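# Lay the towel flat beside an undisturbed basket

## Task

Get the towel lying flat on the table as a single layer. It must stay at least one finger's width inside the table edge, at least two finger widths from the basket's rim, and more than a hand's width from the column of either arm. The basket must end upright with all of its base on the table, no more than three finger widths from its starting spot, and turned roughly as it was. Both grippers must release and withdraw at the end. Nothing may be held in place only by the robot, and nothing may leave the table.

## Robot and tools

Robot: two arms, left_arm and right_arm, each with six revolute joints and a parallel gripper. The names are labels only and do not mean left or right in an image. The bases sit at left_arm (-0.041, +0.267, 0) m and right_arm (-0.036, -0.256, 0) m, each almost unrotated about z.

Scene frame: origin on the table top midway between the arms, +x pointing out over the table, +z up, left_arm on the +y side. Every printed gripper pose uses this frame: end_effector_position in metres and end_effector_quat_wxyz. That position is the point between the finger pads, about 1 cm short of the fingertips. The fingers extend along the gripper's +z axis and close along its y axis. Printed positions can be somewhat wrong, especially when the arm is stretched far. Each wrist carries a camera mount that adds bulk near the gripper.

The command row: 14 numbers. First come left_arm's six joint angles and its opening, then right_arm's six joint angles and its opening. Both arms are always included, even if only one moves. Joint order in each arm's block: shoulder (joint2), elbow (joint3), waist (joint1), wrist pitch (joint4), wrist yaw (joint5), wrist roll (joint6). Every joint value is an absolute target angle in radians, not an offset. Stated ranges: shoulder 0.000 to 3.142, elbow 0.000 to 3.142, waist -2.618 to 3.054, wrist pitch -1.571 to 1.571, wrist yaw -1.571 to 1.571, wrist roll -2.094 to 2.094. A true limit may sit up to 0.036 rad either side of these. A target more than 0.036 rad outside a range, and farther out than the joint currently is, gets the whole call refused. A target past the real end is cut to that end, and the result prints "joint sent to its limit". The opening is an absolute value from -1 (closed) to +1 (fully open). Optionally, 12 extra numbers from 0 to 1 may follow, making 26 in total. These scale each joint's stiffness: left_arm's six, then right_arm's six, in joint order. A scale stays in force until you send another.

execute_actions(actions): actions is a list of actions. Each action is a list of up to 15 rows, and each row lasts one 1/30 s step. If an action has fewer than 15 rows, its last row is repeated to fill 15 steps (0.5 s). An empty list just returns the current state and images.

move(target, speed, blocking): target is one row as above, with absolute angles. Every joint follows a path from its present angle to the target, and all paths progress together, so the gripper usually moves along a curve. speed is in rad/s, from 0.01 to 2, default 0.5, and sets the pace of the joint with the farthest to go. Paths take between 0.5 and 10 s; anything longer is stopped at 10 s, short of the target. The paths do not avoid obstacles or the other arm. Opening values are applied at the start. Faster motion and targets set deeper past a contact hit and press harder. With blocking=false the call returns after 0.5 s while the motion continues. Until a result shows the move has ended, other rows and moves are rejected; use wait(0) to check on it, or stop. The result adds a move: line. It gives the ending (done, off_target, moving, held, fault, possibly naming an arm), limits=held or limits=none, and the joint farthest from its target for each arm.

wait(seconds): 0 to 10. Both arms keep their last command, and the wait returns early if a running move ends. stop: brakes a running move, needing more distance the faster it was; the fingers carry on. zoom_image(camera, region): camera is cam_high, cam_low, cam_left_wrist or cam_right_wrist. region is [x0, y0, x1, y1] in pixels of that camera's latest image, origin at top-left, no larger than 504 by 504. All images are 504x504; the wrist cameras are fisheye. read_manual(section): only "licences", and it does not move anything. finished_scene(scene): pass the current scene number. This ends the scene for good and reports success, so call it only after the result is stable.

Motion limits: on each step, each joint's driven target stays within a set lead of its measured angle. The leads are waist 0.202, shoulder 0.258, elbow 0.238, wrist pitch 0.573, wrist yaw and roll 0.522 rad. Targets are also scaled back if they would move the gripper more than 70 mm from where it is measured. Large moves therefore take several actions, and an unfinished one may need to be sent again. Friction can leave a joint up to about 0.031 rad off, and smaller changes may do nothing. To keep a joint still, resend the value shown in the "Joint targets" line.

Result lines: the state line for each arm; Joint positions and Joint velocities, in the joint order above plus the finger gap in m (0.094 fully open); Joint targets; grip_measured, the opening on the command scale, which may be off by about 1 mm. "joint command not followed" means a clearance check altered some targets. FAULT, MOTOR HOT (from 75 °C) and OVER-TEMPERATURE FAULT lines report stops. At 90 °C an arm halts for 10 s; at 100 °C it goes limp and drops whatever it holds. Holding loads heats the motors.

Gripping: to hold something, command about 0.03 below grip_measured; a smaller margin gives a lighter hold. Pad force tops out around 50 to 62 N, and less on material thinner than 2 mm, such as cloth. Held items can get brief tugs. The robot keeps executing its last command while you compose replies.

Avoid: collisions or pushing between the arms, hard impacts and strong presses, dropping things, and anything leaving the table. Also avoid tipping or dragging the basket, and leaving the towel held or pinned when you finish.

Each tool is called after "Emit:" as name(argument=value, ...), one argument or row to a line, values as JSON.

## Session

I'll start by looking at the scene.

Emit:
execute_actions(
  actions=[],
)

Scene clock: 0.00 s.
left_arm: end_effector_position=(+0.3744, +0.4229, +0.1395) grip_measured=+1.000 end_effector_quat_wxyz=(+0.124, +0.146, +0.949, +0.252) | right_arm: end_effector_position=(+0.1170, +0.1512, +0.1054) grip_measured=+1.000 end_effector_quat_wxyz=(-0.098, +0.422, +0.899, +0.065)
Joint names: [shoulder, elbow, waist, wrist pitch, wrist yaw, wrist roll]
Joint positions: left_arm=[ 1.828  1.518  0.308 -0.82  -0.373  0.606  0.094] | right_arm=[ 2.084  1.853  1.103 -1.207 -0.196  2.025  0.094]
Joint velocities: left_arm=[-0.012 -0.012  0.022  0.037 -0.051 -0.051  0.   ] | right_arm=[-0.002 -0.002  0.007  0.007 -0.066  0.11   0.   ]
Motor temperatures (°C, as the motors report them): left_arm=[22 20 22 23 20 22] | right_arm=[19 22 22 23 22 21]
Joint targets: left_arm=[1.828 1.518 0.308 -0.820 -0.373 0.606] | right_arm=[2.084 1.853 1.103 -1.207 -0.196 2.025]
Joint stiffness scale: left_arm=[1. 1. 1. 1. 1. 1.] | right_arm=[1. 1. 1. 1. 1. 1.]

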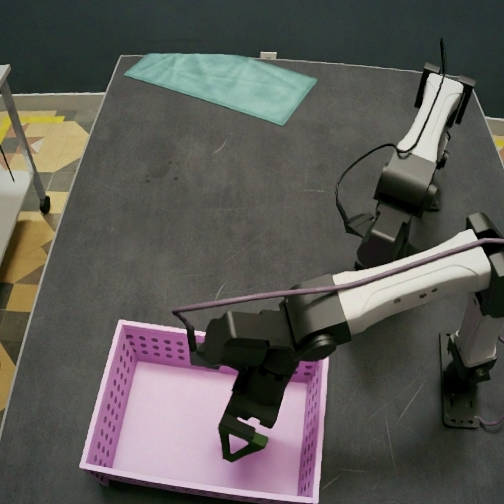

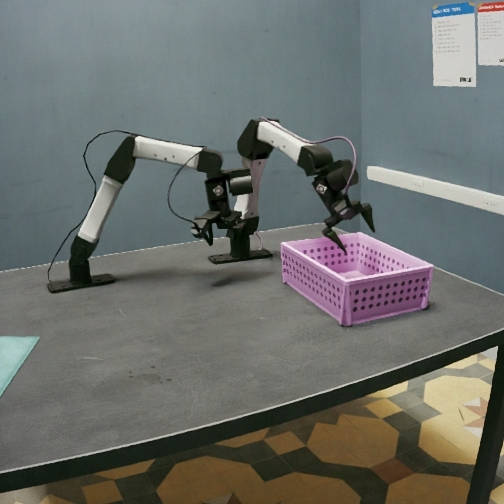

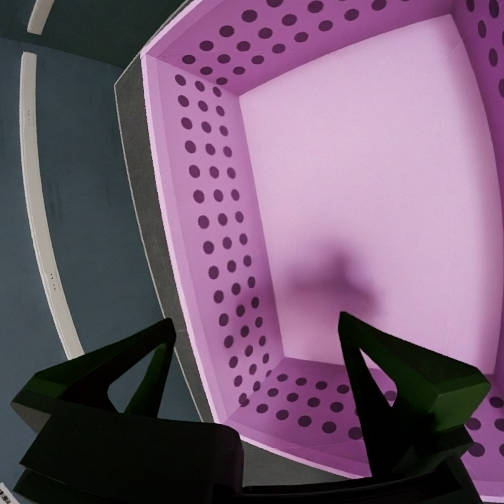

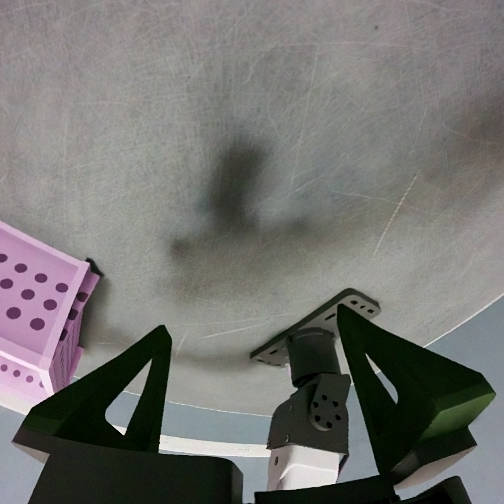

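Emit:
zoom_image(
  camera="cam_high",
  region=[100, 30, 340, 150],
)

Emit:
zoom_image(
  camera="cam_high",
  region=[304, 30, 504, 230],
)

Region (100, 30, 340, 150) of cam_high's 504x504 image, scaled by 2.100, with more detail than that image has.

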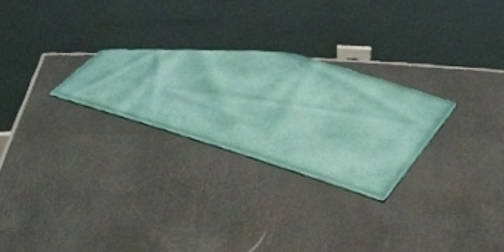

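Region (304, 30, 504, 230) of cam_high's 504x504 image, scaled by 2.520, with more detail than that image has.

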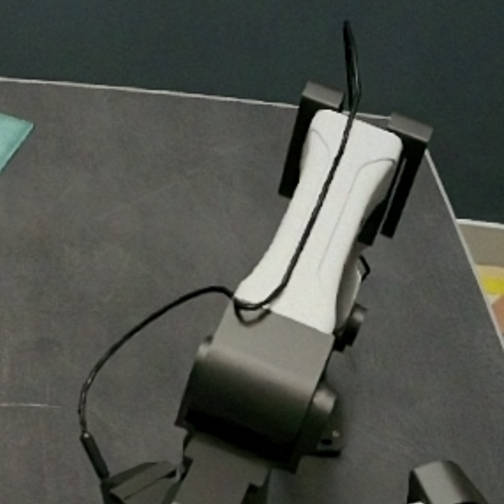

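Emit:
move(
  target=[1.0,1.0,0.5,-0.5,0,0,1, 1.7,1.7,-0.8,-1.2,0,0,1],
  speed=1.0,
)

Scene clock: 40.57 s.
left_arm: end_effector_position=(+0.2715, +0.4012, +0.2787) grip_measured=+1.000 end_effector_quat_wxyz=(+0.495, -0.170, +0.846, +0.106) | right_arm: end_effector_position=(+0.2473, -0.5282, +0.2073) grip_measured=+1.000 end_effector_quat_wxyz=(+0.173, +0.373, +0.909, -0.066)
Joint names: [shoulder, elbow, waist, wrist pitch, wrist yaw, wrist roll]
Joint positions: left_arm=[ 1.013  1.018  0.492 -0.515 -0.009  0.008  0.094] | right_arm=[ 1.719  1.726 -0.798 -1.207 -0.004  0.012  0.094]
Joint velocities: left_arm=[-0.002  0.007 -0.002 -0.007 -0.022  0.022  0.   ] | right_arm=[-0.007  0.007 -0.022 -0.051 -0.022  0.007  0.   ]
Motor temperatures (°C, as the motors report them): left_arm=[30 25 22 26 20 22] | right_arm=[27 25 22 23 22 21]
Joint targets: left_arm=[1.000 1.000 0.500 -0.500 -0.000 0.000] | right_arm=[1.700 1.700 -0.800 -1.200 -0.000 -0.000]
Joint stiffness scale: left_arm=[1. 1. 1. 1. 1. 1.] | right_arm=[1. 1. 1. 1. 1. 1.]
move: off_target (right_arm); limits=none; left_arm: farthest joint: the elbow, 0.018 radians from its target (0.518 radians at the start); right_arm: farthest joint: the elbow, 0.026 radians from its target (0.153 radians at the start)

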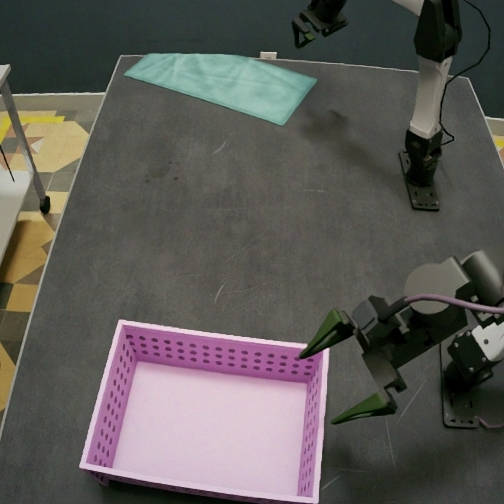

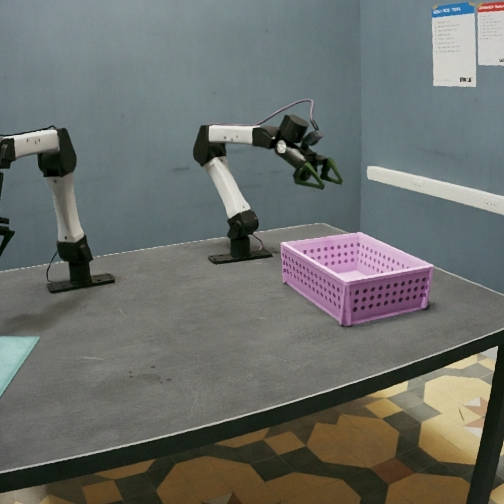

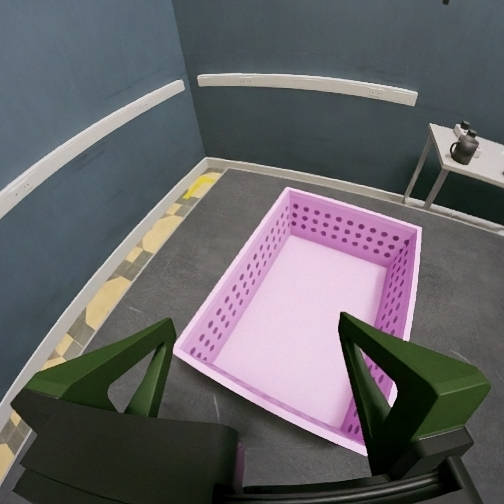

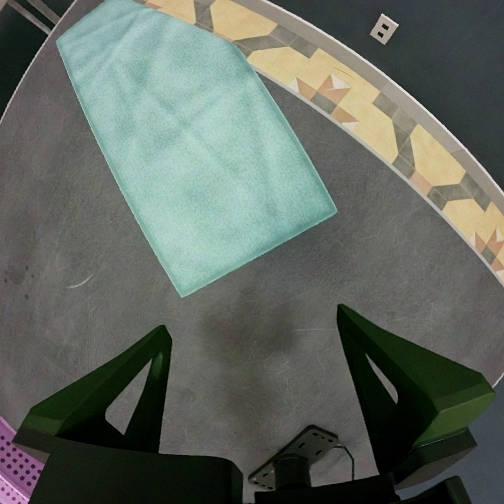

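Emit:
zoom_image(
  camera="cam_right_wrist",
  region=[40, 0, 360, 320],
)

Emit:
zoom_image(
  camera="cam_high",
  region=[380, 130, 504, 254],
)

Emit:
zoom_image(
  camera="cam_high",
  region=[404, 330, 504, 450],
)

Region (40, 0, 360, 320) of cam_right_wrist's 504x504 image, scaled by 1.575, with more detail than that image has.

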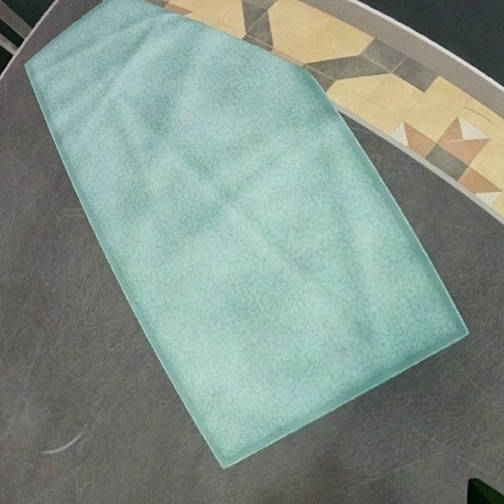

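Region (380, 130, 504, 254) of cam_high's 504x504 image, scaled by 4.065, with more detail than that image has.

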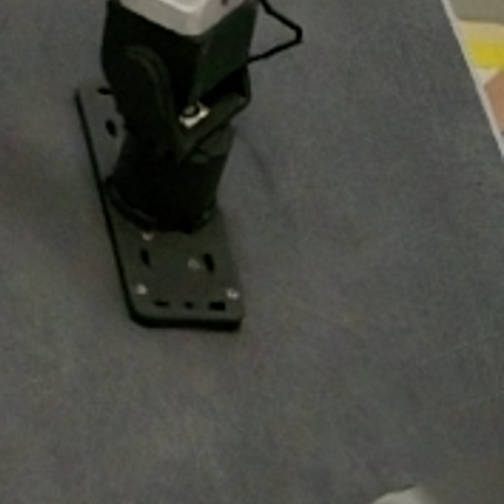

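Region (404, 330, 504, 450) of cam_high's 504x504 image, scaled by 4.200, with more detail than that image has.

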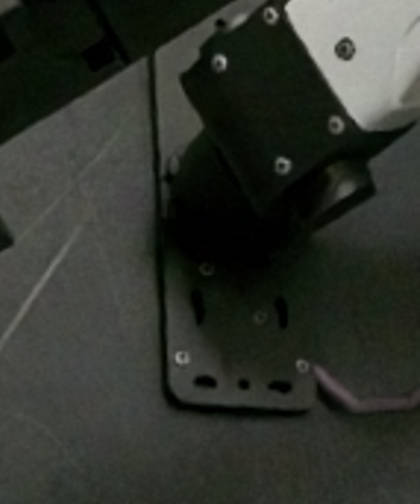

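Emit:
zoom_image(
  camera="cam_right_wrist",
  region=[260, 130, 360, 230],
)

Emit:
zoom_image(
  camera="cam_right_wrist",
  region=[140, 220, 240, 320],
)

Emit:
zoom_image(
  camera="cam_low",
  region=[0, 310, 100, 410],
)

Region (260, 130, 360, 230) of cam_right_wrist's 504x504 image, scaled by 5.040, with more detail than that image has.

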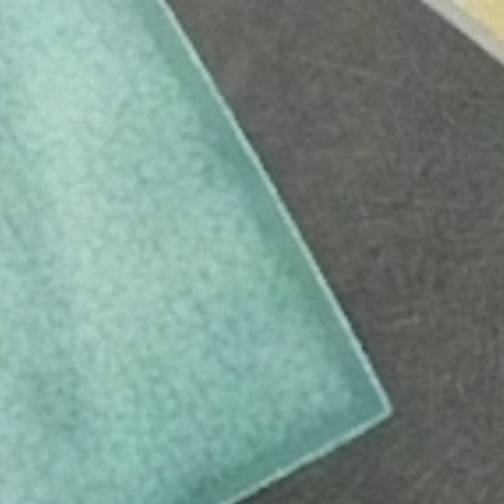

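Region (140, 220, 240, 320) of cam_right_wrist's 504x504 image, scaled by 5.040, with more detail than that image has.

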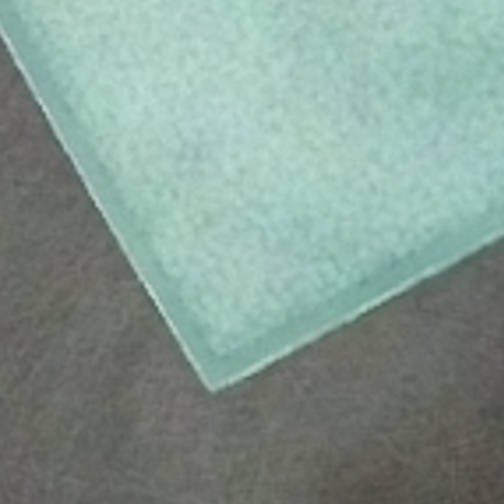

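Region (0, 310, 100, 410) of cam_low's 504x504 image, scaled by 5.040, with more detail than that image has.

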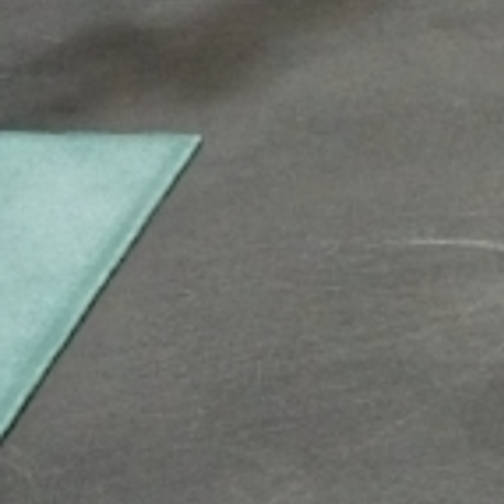

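Emit:
move(
  target=[1.0,1.0,0.5,-0.5,0,0,1, 2.424,2.219,-0.525,-1.366,0,1.462,1],
  speed=1.0,
)

Scene clock: 123.57 s.
left_arm: end_effector_position=(+0.2716, +0.4011, +0.2788) grip_measured=+1.000 end_effector_quat_wxyz=(+0.495, -0.170, +0.845, +0.106) | right_arm: end_effector_position=(+0.3759, -0.4804, +0.0461) grip_measured=+1.000 end_effector_quat_wxyz=(-0.003, +0.828, +0.561, +0.001)
Joint names: [shoulder, elbow, waist, wrist pitch, wrist yaw, wrist roll]
Joint positions: left_arm=[ 1.013  1.018  0.492 -0.514 -0.008  0.007  0.094] | right_arm=[ 2.418  2.192 -0.531 -1.349 -0.004  1.45   0.094]
Joint velocities: left_arm=[ 0.002 -0.017 -0.007  0.051 -0.022  0.022  0.   ] | right_arm=[-0.012 -0.007 -0.012  0.037 -0.022  0.037  0.   ]
Motor temperatures (°C, as the motors report them): left_arm=[26 27 22 33 20 22] | right_arm=[30 26 22 25 22 21]
Joint targets: left_arm=[1.000 1.000 0.500 -0.500 0.000 -0.000] | right_arm=[2.424 2.219 -0.525 -1.366 0.000 1.462]
Joint stiffness scale: left_arm=[1. 1. 1. 1. 1. 1.] | right_arm=[1. 1. 1. 1. 1. 1.]
move: off_target (right_arm); limits=none; left_arm: farthest joint: the elbow, 0.018 radians from its target (0.018 radians at the start); right_arm: farthest joint: the elbow, 0.027 radians from its target (0.493 radians at the start)

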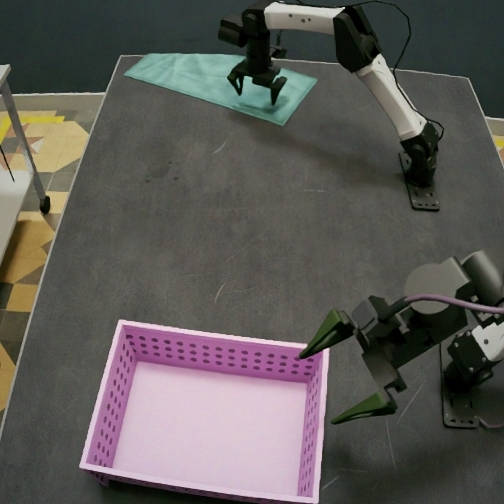

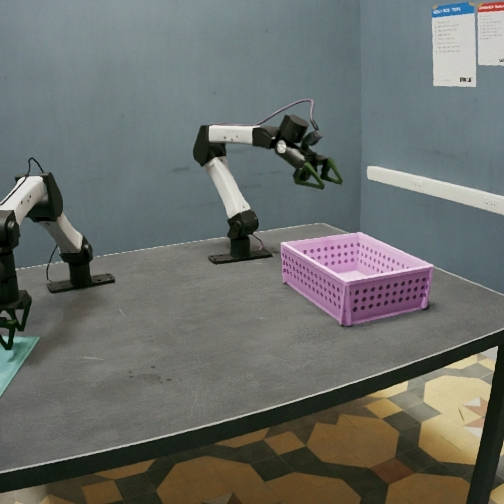

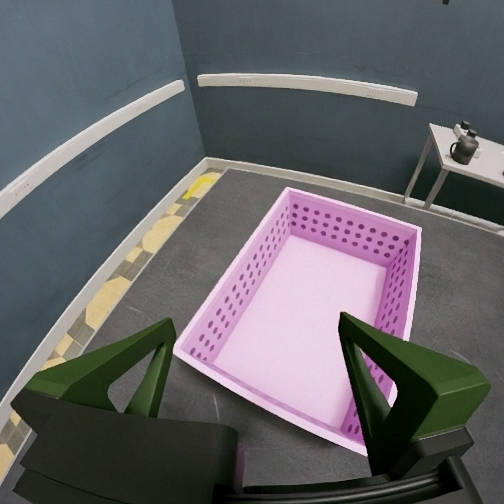

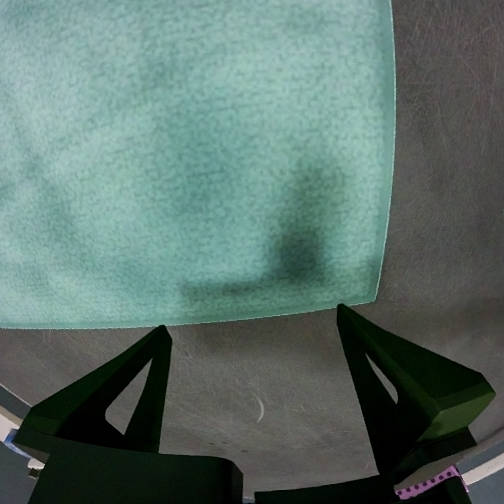

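Emit:
move(
  target=[1.0,1.0,0.5,-0.5,0,0,1, 2.445,2.075,-0.525,-1.21,0,1.44,1],
  speed=0.3,
)

Scene clock: 131.97 s.
left_arm: end_effector_position=(+0.2716, +0.4011, +0.2788) grip_measured=+1.000 end_effector_quat_wxyz=(+0.495, -0.170, +0.845, +0.106) | right_arm: end_effector_position=(+0.3796, -0.4824, +0.0150) grip_measured=+1.000 end_effector_quat_wxyz=(+0.002, +0.828, +0.561, +0.003)
Joint names: [shoulder, elbow, waist, wrist pitch, wrist yaw, wrist roll]
Joint positions: left_arm=[ 1.013  1.018  0.492 -0.514 -0.008  0.007  0.094] | right_arm=[ 2.433  2.097 -0.531 -1.228 -0.004  1.451  0.094]
Joint velocities: left_arm=[-0.007 -0.017 -0.017  0.037 -0.007 -0.007  0.   ] | right_arm=[ 0.002  0.002 -0.022 -0.007 -0.007  0.022  0.   ]
Motor temperatures (°C, as the motors report them): left_arm=[26 27 22 34 20 22] | right_arm=[32 27 22 24 22 21]
Joint targets: left_arm=[1.000 1.000 0.500 -0.500 -0.000 0.000] | right_arm=[2.445 2.075 -0.525 -1.210 0.000 1.440]
Joint stiffness scale: left_arm=[1. 1. 1. 1. 1. 1.] | right_arm=[1. 1. 1. 1. 1. 1.]
move: off_target (right_arm); limits=none; left_arm: farthest joint: the elbow, 0.018 radians from its target (0.018 radians at the start); right_arm: farthest joint: the elbow, 0.022 radians from its target (0.117 radians at the start)

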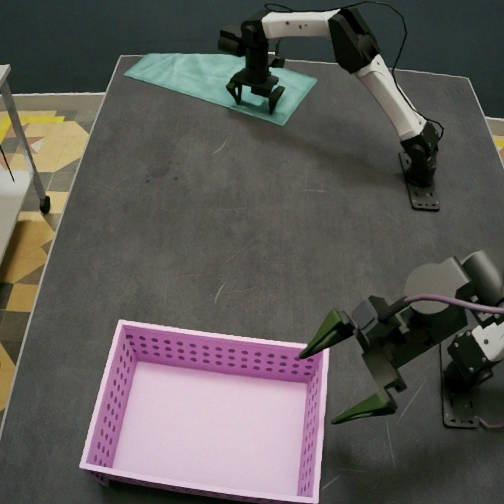

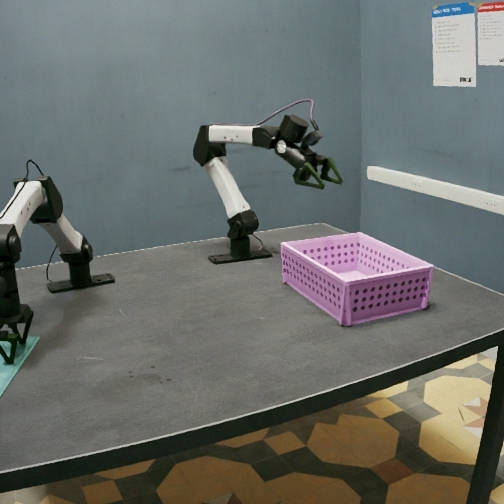

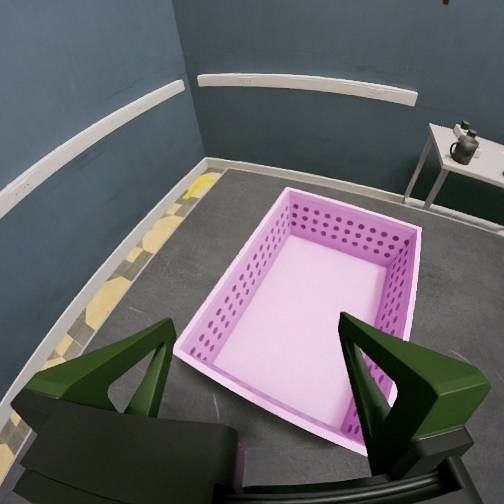

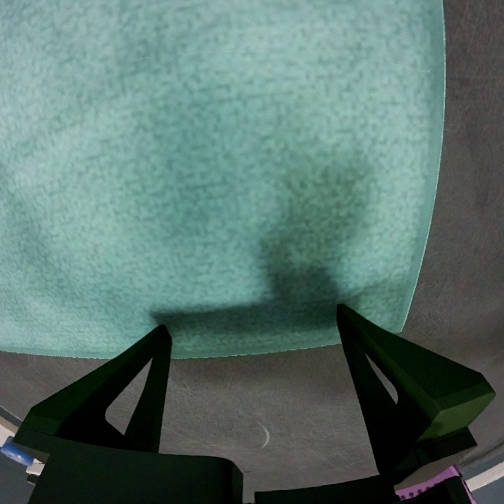

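Emit:
move(
  target=[1.0,1.0,0.5,-0.5,0,0,1, 2.48,2.07,-0.525,-1.19,0,1.44,1],
  speed=0.1,
)

Scene clock: 137.03 s.
left_arm: end_effector_position=(+0.2716, +0.4011, +0.2788) grip_measured=+1.000 end_effector_quat_wxyz=(+0.495, -0.170, +0.845, +0.106) | right_arm: end_effector_position=(+0.3803, -0.4827, +0.0131) grip_measured=+1.000 end_effector_quat_wxyz=(+0.002, +0.828, +0.561, +0.004)
Joint names: [shoulder, elbow, waist, wrist pitch, wrist yaw, wrist roll]
Joint positions: left_arm=[ 1.013  1.018  0.492 -0.514 -0.008  0.007  0.094] | right_arm=[ 2.438  2.097 -0.531 -1.223 -0.004  1.451  0.094]
Joint velocities: left_arm=[ 0.007 -0.017  0.002  0.007 -0.022 -0.007  0.   ] | right_arm=[-0.017 -0.017  0.007 -0.007 -0.037 -0.007  0.   ]
Motor temperatures (°C, as the motors report them): left_arm=[26 27 22 34 20 22] | right_arm=[33 26 22 24 22 21]
Joint targets: left_arm=[1.000 1.000 0.500 -0.500 0.000 0.000] | right_arm=[2.480 2.070 -0.525 -1.190 0.000 1.440]
Joint stiffness scale: left_arm=[1. 1. 1. 1. 1. 1.] | right_arm=[1. 1. 1. 1. 1. 1.]
move: off_target (right_arm); limits=none; left_arm: farthest joint: the elbow, 0.018 radians from its target (0.018 radians at the start); right_arm: farthest joint: the shoulder, 0.042 radians from its target (0.047 radians at the start)

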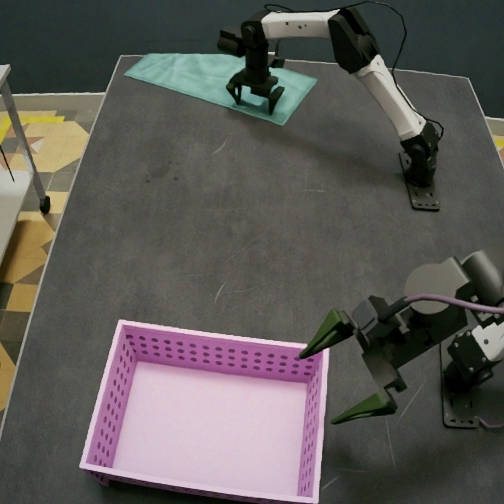

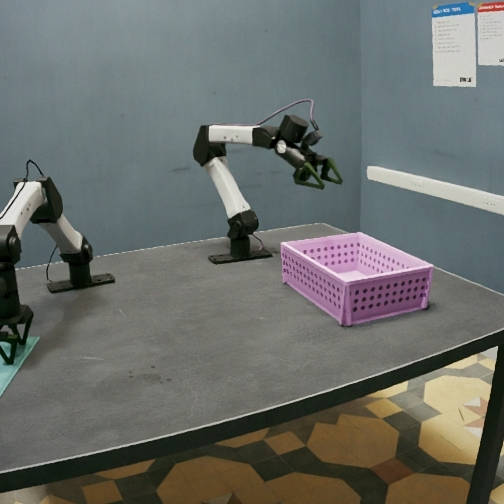

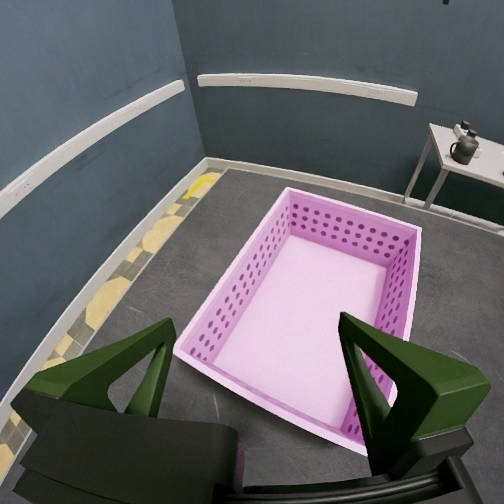

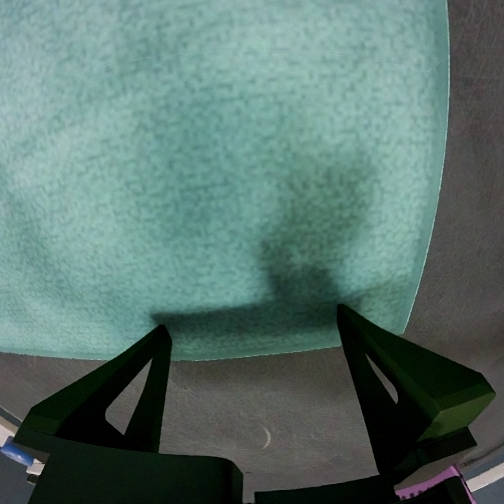

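Emit:
execute_actions(
  actions=[
    [[1,1,0.5,-0.5,0,0,1,2.473,2.062,-0.523,-1.186,0,1.45,1],[1,1,0.5,-0.5,0,0,1,2.466,2.05,-0.521,-1.181,0,1.453,1],[1,1,0.5,-0.5,0,0,1,2.459,2.038,-0.519,-1.176,0,1.456,1],[1,1,0.5,-0.5,0,0,1,2.452,2.026,-0.517,-1.171,0,1.459,1],[1,1,0.5,-0.5,0,0,1,2.445,2.014,-0.515,-1.166,0,1.462,1],[1,1,0.5,-0.5,0,0,1,2.438,2.002,-0.513,-1.161,0,1.465,1],[1,1,0.5,-0.5,0,0,1,2.431,1.99,-0.511,-1.156,0,1.468,1],[1,1,0.5,-0.5,0,0,1,2.424,1.978,-0.509,-1.151,0,1.471,1],[1,1,0.5,-0.5,0,0,1,2.417,1.966,-0.507,-1.146,0,1.474,1],[1,1,0.5,-0.5,0,0,1,2.41,1.954,-0.505,-1.141,0,1.477,1],[1,1,0.5,-0.5,0,0,1,2.403,1.942,-0.503,-1.136,0,1.48,1],[1,1,0.5,-0.5,0,0,1,2.396,1.93,-0.501,-1.131,0,1.483,1],[1,1,0.5,-0.5,0,0,1,2.389,1.918,-0.499,-1.126,0,1.486,1],[1,1,0.5,-0.5,0,0,1,2.382,1.906,-0.497,-1.121,0,1.489,1],[1,1,0.5,-0.5,0,0,1,2.375,1.894,-0.495,-1.116,0,1.492,1]],
    [[1,1,0.5,-0.5,0,0,1,2.369,1.884,-0.492,-1.111,0,1.494,1],[1,1,0.5,-0.5,0,0,1,2.363,1.874,-0.49,-1.107,0,1.496,1],[1,1,0.5,-0.5,0,0,1,2.357,1.864,-0.487,-1.102,0,1.498,1],[1,1,0.5,-0.5,0,0,1,2.351,1.854,-0.485,-1.098,0,1.501,1],[1,1,0.5,-0.5,0,0,1,2.345,1.844,-0.482,-1.093,0,1.503,1],[1,1,0.5,-0.5,0,0,1,2.339,1.834,-0.48,-1.089,0,1.505,1],[1,1,0.5,-0.5,0,0,1,2.333,1.824,-0.477,-1.084,0,1.508,1],[1,1,0.5,-0.5,0,0,1,2.327,1.814,-0.475,-1.08,0,1.51,1],[1,1,0.5,-0.5,0,0,1,2.321,1.804,-0.472,-1.075,0,1.512,1],[1,1,0.5,-0.5,0,0,1,2.315,1.794,-0.47,-1.071,0,1.515,1],[1,1,0.5,-0.5,0,0,1,2.309,1.784,-0.467,-1.066,0,1.517,1],[1,1,0.5,-0.5,0,0,1,2.303,1.774,-0.465,-1.062,0,1.519,1],[1,1,0.5,-0.5,0,0,1,2.298,1.765,-0.462,-1.058,0,1.522,1],[1,1,0.5,-0.5,0,0,1,2.293,1.756,-0.459,-1.054,0,1.524,1],[1,1,0.5,-0.5,0,0,1,2.288,1.748,-0.456,-1.05,0,1.526,1]],
  ],
)

Scene clock: 169.50 s.
left_arm: end_effector_position=(+0.2716, +0.4011, +0.2788) grip_measured=+1.000 end_effector_quat_wxyz=(+0.495, -0.170, +0.845, +0.106) | right_arm: end_effector_position=(+0.3641, -0.4531, +0.0124) grip_measured=+1.000 end_effector_quat_wxyz=(+0.021, +0.826, +0.563, -0.002)
Joint names: [shoulder, elbow, waist, wrist pitch, wrist yaw, wrist roll]
Joint positions: left_arm=[ 1.013  1.018  0.492 -0.514 -0.008  0.007  0.094] | right_arm=[ 2.278  1.813 -0.479 -1.072  0.025  1.497  0.094]
Joint velocities: left_arm=[-0.002  0.032  0.002 -0.037 -0.007  0.051  0.   ] | right_arm=[-0.159 -0.261  0.076  0.022  0.007  0.022  0.   ]
Motor temperatures (°C, as the motors report them): left_arm=[25 28 22 36 20 22] | right_arm=[33 26 22 24 22 21]
Joint targets: left_arm=[1.000 1.000 0.500 -0.500 0.000 -0.000] | right_arm=[2.288 1.748 -0.456 -1.050 0.000 1.526]
Joint stiffness scale: left_arm=[1. 1. 1. 1. 1. 1.] | right_arm=[1. 1. 1. 1. 1. 1.]

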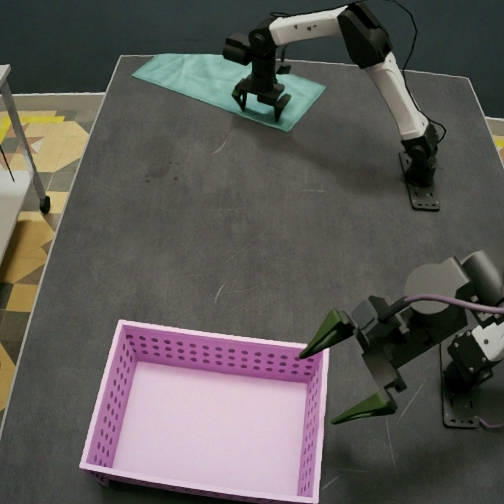

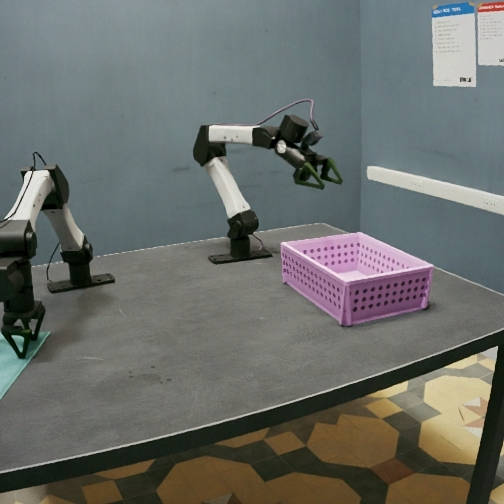

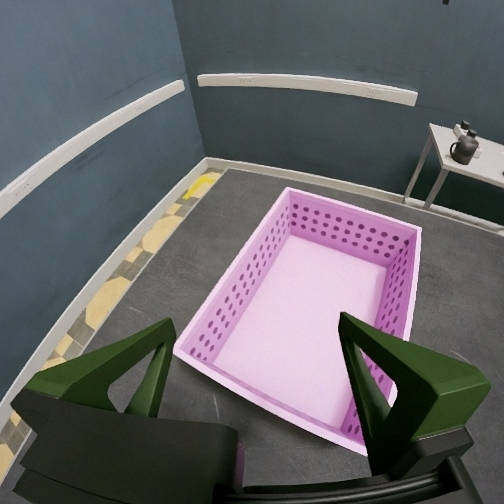

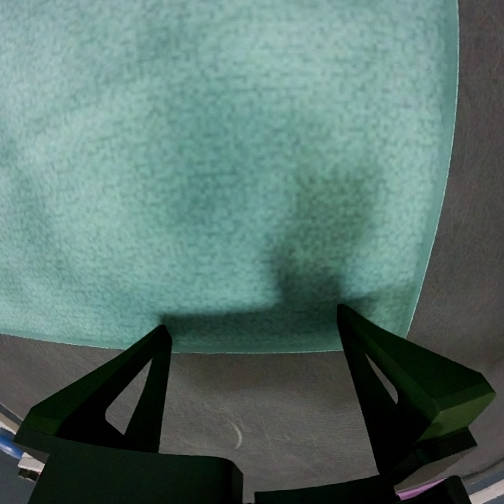

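Emit:
execute_actions(
  actions=[
    [[1,1,0.5,-0.5,0,0,1,2.283,1.74,-0.453,-1.052,0,1.53,1],[1,1,0.5,-0.5,0,0,1,2.276,1.728,-0.449,-1.05,0,1.536,1],[1,1,0.5,-0.5,0,0,1,2.268,1.715,-0.445,-1.046,0,1.542,1],[1,1,0.5,-0.5,0,0,1,2.26,1.702,-0.441,-1.042,0,1.548,1],[1,1,0.5,-0.5,0,0,1,2.252,1.689,-0.437,-1.038,0,1.554,1],[1,1,0.5,-0.5,0,0,1,2.244,1.676,-0.433,-1.034,0,1.56,1],[1,1,0.5,-0.5,0,0,1,2.236,1.663,-0.429,-1.03,0,1.566,1],[1,1,0.5,-0.5,0,0,1,2.228,1.65,-0.425,-1.026,0,1.572,1],[1,1,0.5,-0.5,0,0,1,2.22,1.637,-0.421,-1.022,0,1.578,1],[1,1,0.5,-0.5,0,0,1,2.212,1.624,-0.416,-1.018,0,1.584,1],[1,1,0.5,-0.5,0,0,1,2.204,1.611,-0.412,-1.014,0,1.59,1],[1,1,0.5,-0.5,0,0,1,2.196,1.598,-0.407,-1.01,0,1.596,1],[1,1,0.5,-0.5,0,0,1,2.189,1.585,-0.403,-1.006,0,1.602,1],[1,1,0.5,-0.5,0,0,1,2.181,1.573,-0.398,-1.002,0,1.608,1],[1,1,0.5,-0.5,0,0,1,2.174,1.561,-0.393,-0.998,0,1.614,1]],
    [[1,1,0.5,-0.5,0,0,1,2.167,1.549,-0.388,-0.994,0,1.621,1],[1,1,0.5,-0.5,0,0,1,2.16,1.537,-0.383,-0.99,0,1.628,1],[1,1,0.5,-0.5,0,0,1,2.153,1.525,-0.378,-0.986,0,1.635,1],[1,1,0.5,-0.5,0,0,1,2.146,1.514,-0.373,-0.982,0,1.642,1],[1,1,0.5,-0.5,0,0,1,2.14,1.503,-0.368,-0.978,0,1.65,1],[1,1,0.5,-0.5,0,0,1,2.134,1.494,-0.363,-0.975,0,1.657,1],[1,1,0.5,-0.5,0,0,1,2.128,1.485,-0.357,-0.972,0,1.664,1],[1,1,0.5,-0.5,0,0,1,2.122,1.476,-0.352,-0.969,0,1.671,1],[1,1,0.5,-0.5,0,0,1,2.116,1.467,-0.346,-0.966,0,1.678,1],[1,1,0.5,-0.5,0,0,1,2.11,1.458,-0.341,-0.963,0,1.685,1],[1,1,0.5,-0.5,0,0,1,2.105,1.449,-0.335,-0.96,0,1.692,1],[1,1,0.5,-0.5,0,0,1,2.1,1.441,-0.33,-0.957,0,1.699,1],[1,1,0.5,-0.5,0,0,1,2.095,1.433,-0.324,-0.954,0,1.706,1],[1,1,0.5,-0.5,0,0,1,2.09,1.425,-0.318,-0.951,0,1.713,1],[1,1,0.5,-0.5,0,0,1,2.085,1.417,-0.312,-0.948,0,1.72,1]],
    [[1,1,0.5,-0.5,0,0,1,2.08,1.409,-0.306,-0.945,0,1.727,1],[1,1,0.5,-0.5,0,0,1,2.075,1.402,-0.3,-0.943,0,1.734,1],[1,1,0.5,-0.5,0,0,1,2.07,1.395,-0.294,-0.94,0,1.741,1],[1,1,0.5,-0.5,0,0,1,2.065,1.388,-0.288,-0.938,0,1.748,1],[1,1,0.5,-0.5,0,0,1,2.06,1.381,-0.282,-0.935,0,1.755,1],[1,1,0.5,-0.5,0,0,1,2.056,1.374,-0.276,-0.933,0,1.762,1],[1,1,0.5,-0.5,0,0,1,2.052,1.367,-0.27,-0.93,0,1.769,1],[1,1,0.5,-0.5,0,0,1,2.047,1.36,-0.264,-0.928,0,1.776,1],[1,1,0.5,-0.5,0,0,1,2.043,1.353,-0.258,-0.925,0,1.783,1],[1,1,0.5,-0.5,0,0,1,2.039,1.347,-0.252,-0.923,0,1.79,1]],
  ],
)

Scene clock: 206.10 s.
left_arm: end_effector_position=(+0.2716, +0.4011, +0.2788) grip_measured=+1.000 end_effector_quat_wxyz=(+0.495, -0.170, +0.845, +0.106) | right_arm: end_effector_position=(+0.3227, -0.3489, +0.0111) grip_measured=+1.000 end_effector_quat_wxyz=(+0.013, +0.841, +0.540, -0.010)
Joint names: [shoulder, elbow, waist, wrist pitch, wrist yaw, wrist roll]
Joint positions: left_arm=[ 1.013  1.018  0.492 -0.514 -0.008  0.007  0.094] | right_arm=[ 2.023  1.4   -0.268 -0.943  0.034  1.762  0.094]
Joint velocities: left_arm=[-0.007 -0.017  0.007 -0.007 -0.007 -0.051  0.   ] | right_arm=[ 0.002 -0.022 -0.007  0.066 -0.022  0.051  0.   ]
Motor temperatures (°C, as the motors report them): left_arm=[25 28 22 37 20 22] | right_arm=[35 25 22 24 22 21]
Joint targets: left_arm=[1.000 1.000 0.500 -0.500 0.000 -0.000] | right_arm=[2.039 1.347 -0.252 -0.923 -0.000 1.790]
Joint stiffness scale: left_arm=[1. 1. 1. 1. 1. 1.] | right_arm=[1. 1. 1. 1. 1. 1.]

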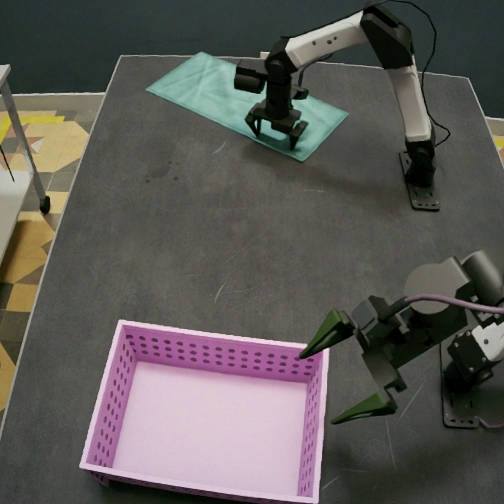

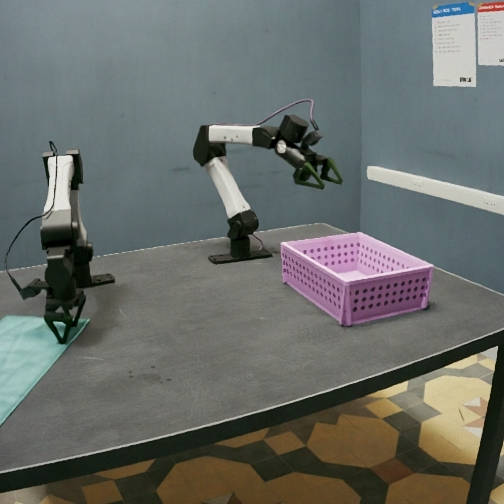

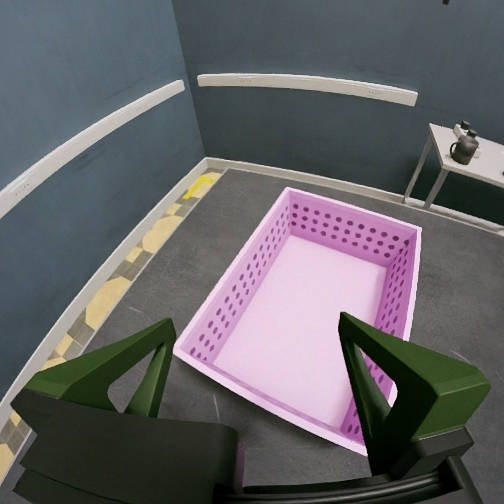

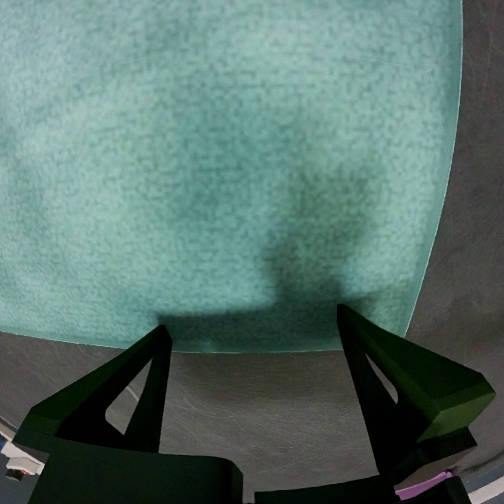

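Emit:
execute_actions(
  actions=[
    [[1,1,0.5,-0.5,0,0,1,2.04,1.347,-0.248,-0.923,0,1.793,1],[1,1,0.5,-0.5,0,0,1,2.04,1.347,-0.242,-0.923,0,1.798,1],[1,1,0.5,-0.5,0,0,1,2.04,1.347,-0.235,-0.923,0,1.804,1],[1,1,0.5,-0.5,0,0,1,2.04,1.347,-0.228,-0.923,0,1.81,1],[1,1,0.5,-0.5,0,0,1,2.04,1.347,-0.221,-0.923,0,1.816,1],[1,1,0.5,-0.5,0,0,1,2.04,1.347,-0.214,-0.923,0,1.822,1],[1,1,0.5,-0.5,0,0,1,2.04,1.347,-0.207,-0.923,0,1.828,1],[1,1,0.5,-0.5,0,0,1,2.04,1.347,-0.2,-0.923,0,1.834,1],[1,1,0.5,-0.5,0,0,1,2.04,1.347,-0.193,-0.923,0,1.84,1],[1,1,0.5,-0.5,0,0,1,2.04,1.347,-0.186,-0.923,0,1.846,1],[1,1,0.5,-0.5,0,0,1,2.04,1.347,-0.179,-0.923,0,1.852,1],[1,1,0.5,-0.5,0,0,1,2.04,1.347,-0.172,-0.923,0,1.858,1],[1,1,0.5,-0.5,0,0,1,2.04,1.347,-0.165,-0.923,0,1.864,1],[1,1,0.5,-0.5,0,0,1,2.04,1.347,-0.158,-0.923,0,1.87,1],[1,1,0.5,-0.5,0,0,1,2.04,1.347,-0.151,-0.923,0,1.876,1]],
    [[1,1,0.5,-0.5,0,0,1,2.04,1.347,-0.144,-0.923,0,1.882,1],[1,1,0.5,-0.5,0,0,1,2.04,1.347,-0.137,-0.923,0,1.888,1],[1,1,0.5,-0.5,0,0,1,2.04,1.347,-0.13,-0.923,0,1.894,1],[1,1,0.5,-0.5,0,0,1,2.04,1.347,-0.123,-0.923,0,1.9,1],[1,1,0.5,-0.5,0,0,1,2.04,1.347,-0.116,-0.923,0,1.906,1],[1,1,0.5,-0.5,0,0,1,2.04,1.347,-0.109,-0.923,0,1.912,1],[1,1,0.5,-0.5,0,0,1,2.04,1.347,-0.102,-0.923,0,1.918,1],[1,1,0.5,-0.5,0,0,1,2.04,1.347,-0.095,-0.923,0,1.924,1],[1,1,0.5,-0.5,0,0,1,2.04,1.347,-0.088,-0.923,0,1.93,1],[1,1,0.5,-0.5,0,0,1,2.04,1.347,-0.081,-0.923,0,1.936,1],[1,1,0.5,-0.5,0,0,1,2.04,1.347,-0.074,-0.923,0,1.942,1],[1,1,0.5,-0.5,0,0,1,2.04,1.347,-0.067,-0.923,0,1.948,1],[1,1,0.5,-0.5,0,0,1,2.04,1.347,-0.06,-0.923,0,1.954,1],[1,1,0.5,-0.5,0,0,1,2.04,1.347,-0.053,-0.923,0,1.96,1],[1,1,0.5,-0.5,0,0,1,2.04,1.347,-0.046,-0.923,0,1.966,1]],
    [[1,1,0.5,-0.5,0,0,1,2.04,1.347,-0.039,-0.923,0,1.972,1],[1,1,0.5,-0.5,0,0,1,2.04,1.347,-0.032,-0.923,0,1.978,1],[1,1,0.5,-0.5,0,0,1,2.04,1.347,-0.025,-0.923,0,1.984,1],[1,1,0.5,-0.5,0,0,1,2.04,1.347,-0.018,-0.923,0,1.99,1],[1,1,0.5,-0.5,0,0,1,2.04,1.347,-0.011,-0.923,0,1.996,1],[1,1,0.5,-0.5,0,0,1,2.04,1.347,-0.004,-0.923,0,2.002,1],[1,1,0.5,-0.5,0,0,1,2.04,1.347,0.003,-0.923,0,2.008,1],[1,1,0.5,-0.5,0,0,1,2.04,1.347,0.01,-0.923,0,2.014,1],[1,1,0.5,-0.5,0,0,1,2.04,1.347,0.017,-0.923,0,2.02,1],[1,1,0.5,-0.5,0,0,1,2.04,1.347,0.024,-0.923,0,2.026,1],[1,1,0.5,-0.5,0,0,1,2.04,1.347,0.03,-0.923,0,2.03,1]],
  ],
)

Scene clock: 232.63 s.
left_arm: end_effector_position=(+0.2716, +0.4011, +0.2788) grip_measured=+1.000 end_effector_quat_wxyz=(+0.495, -0.170, +0.845, +0.106) | right_arm: end_effector_position=(+0.3329, -0.2477, +0.0111) grip_measured=+1.000 end_effector_quat_wxyz=(+0.018, +0.828, +0.561, -0.012)
Joint names: [shoulder, elbow, waist, wrist pitch, wrist yaw, wrist roll]
Joint positions: left_arm=[ 1.013  1.018  0.492 -0.514 -0.008  0.007  0.094] | right_arm=[ 2.023  1.4    0.012 -0.949  0.043  1.994  0.094]
Joint velocities: left_arm=[-0.002 -0.007  0.012 -0.022  0.051  0.022  0.   ] | right_arm=[ 0.002  0.007  0.007 -0.022 -0.037  0.081  0.   ]
Motor temperatures (°C, as the motors report them): left_arm=[25 28 22 38 20 22] | right_arm=[33 24 22 24 22 21]
Joint targets: left_arm=[1.000 1.000 0.500 -0.500 -0.000 -0.000] | right_arm=[2.040 1.347 0.030 -0.923 0.000 2.030]
Joint stiffness scale: left_arm=[1. 1. 1. 1. 1. 1.] | right_arm=[1. 1. 1. 1. 1. 1.]

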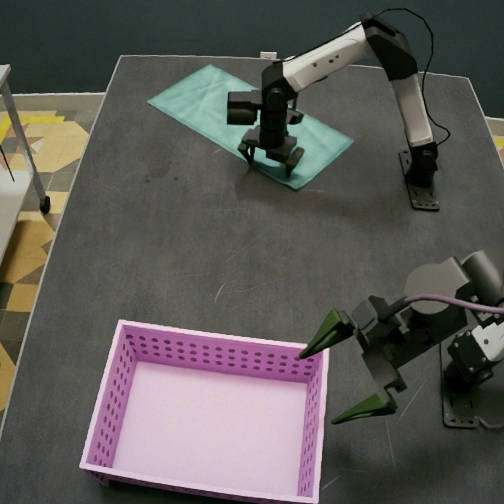

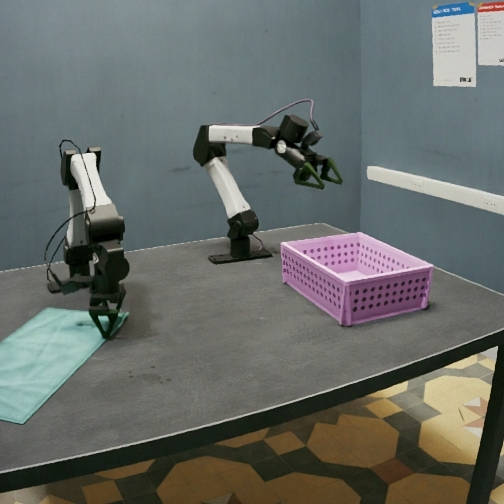

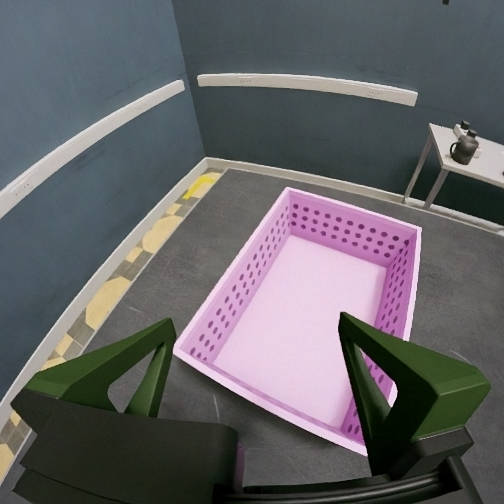

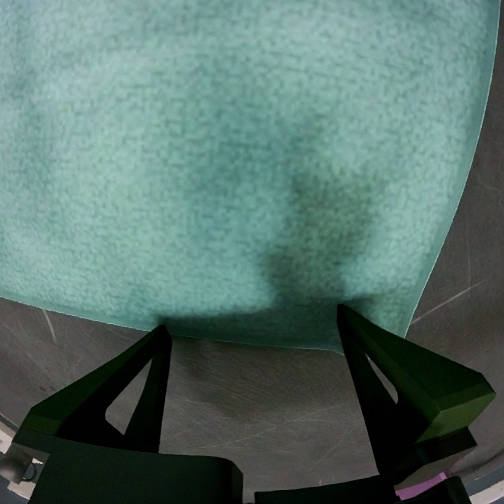

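Emit:
zoom_image(
  camera="cam_high",
  region=[110, 40, 310, 140],
)

Region (110, 40, 310, 140) of cam_high's 504x504 image, scaled by 2.520, with more detail than that image has.

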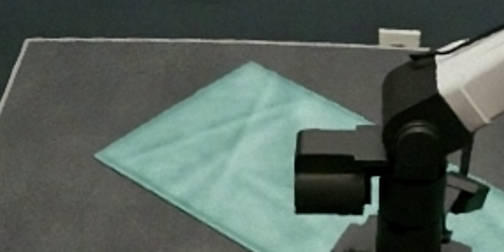

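Emit:
move(
  target=[1.0,1.0,0.5,-0.5,0,0,1, 0.9,0.9,0.03,-0.9,0,2.0,1],
  speed=1.0,
)

Scene clock: 256.37 s.
left_arm: end_effector_position=(+0.2716, +0.4011, +0.2788) grip_measured=+1.000 end_effector_quat_wxyz=(+0.495, -0.170, +0.845, +0.106) | right_arm: end_effector_position=(+0.2177, -0.2450, +0.1909) grip_measured=+1.000 end_effector_quat_wxyz=(+0.172, +0.784, +0.529, +0.276)
Joint names: [shoulder, elbow, waist, wrist pitch, wrist yaw, wrist roll]
Joint positions: left_arm=[ 1.013  1.018  0.492 -0.514 -0.008  0.007  0.094] | right_arm=[ 0.913  0.924  0.018 -0.92   0.008  2.002  0.094]
Joint velocities: left_arm=[-0.007  0.002 -0.012  0.022 -0.037  0.037  0.   ] | right_arm=[ 0.012  0.007 -0.012 -0.066 -0.007  0.022  0.   ]
Motor temperatures (°C, as the motors report them): left_arm=[25 29 22 39 20 22] | right_arm=[32 24 22 24 22 21]
Joint targets: left_arm=[1.000 1.000 0.500 -0.500 0.000 0.000] | right_arm=[0.900 0.900 0.030 -0.900 0.000 2.000]
Joint stiffness scale: left_arm=[1. 1. 1. 1. 1. 1.] | right_arm=[1. 1. 1. 1. 1. 1.]
move: off_target (right_arm); limits=none; left_arm: farthest joint: the elbow, 0.018 radians from its target (0.018 radians at the start); right_arm: farthest joint: the elbow, 0.024 radians from its target (0.500 radians at the start)

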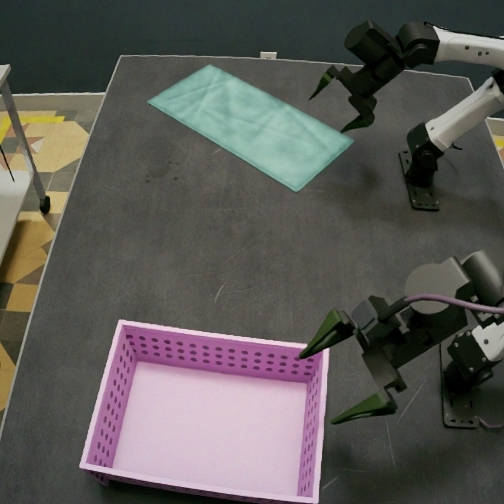

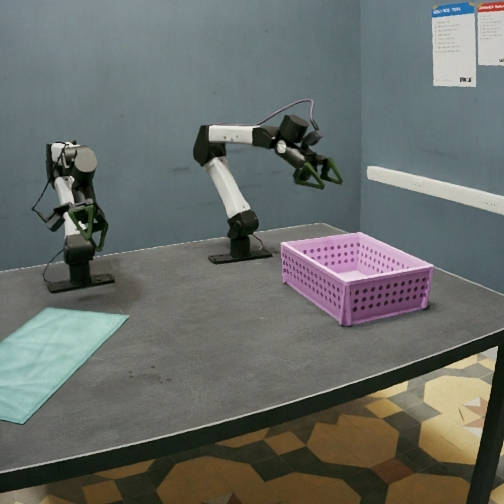

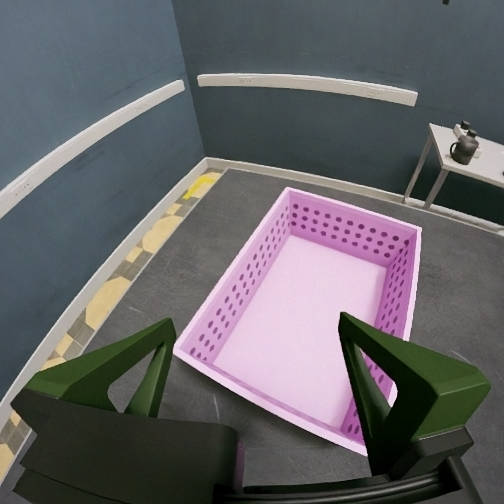

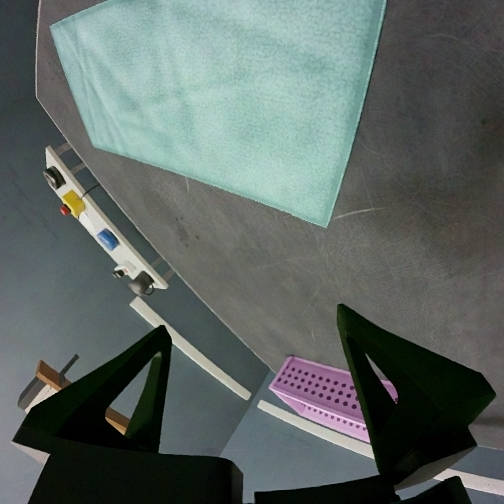

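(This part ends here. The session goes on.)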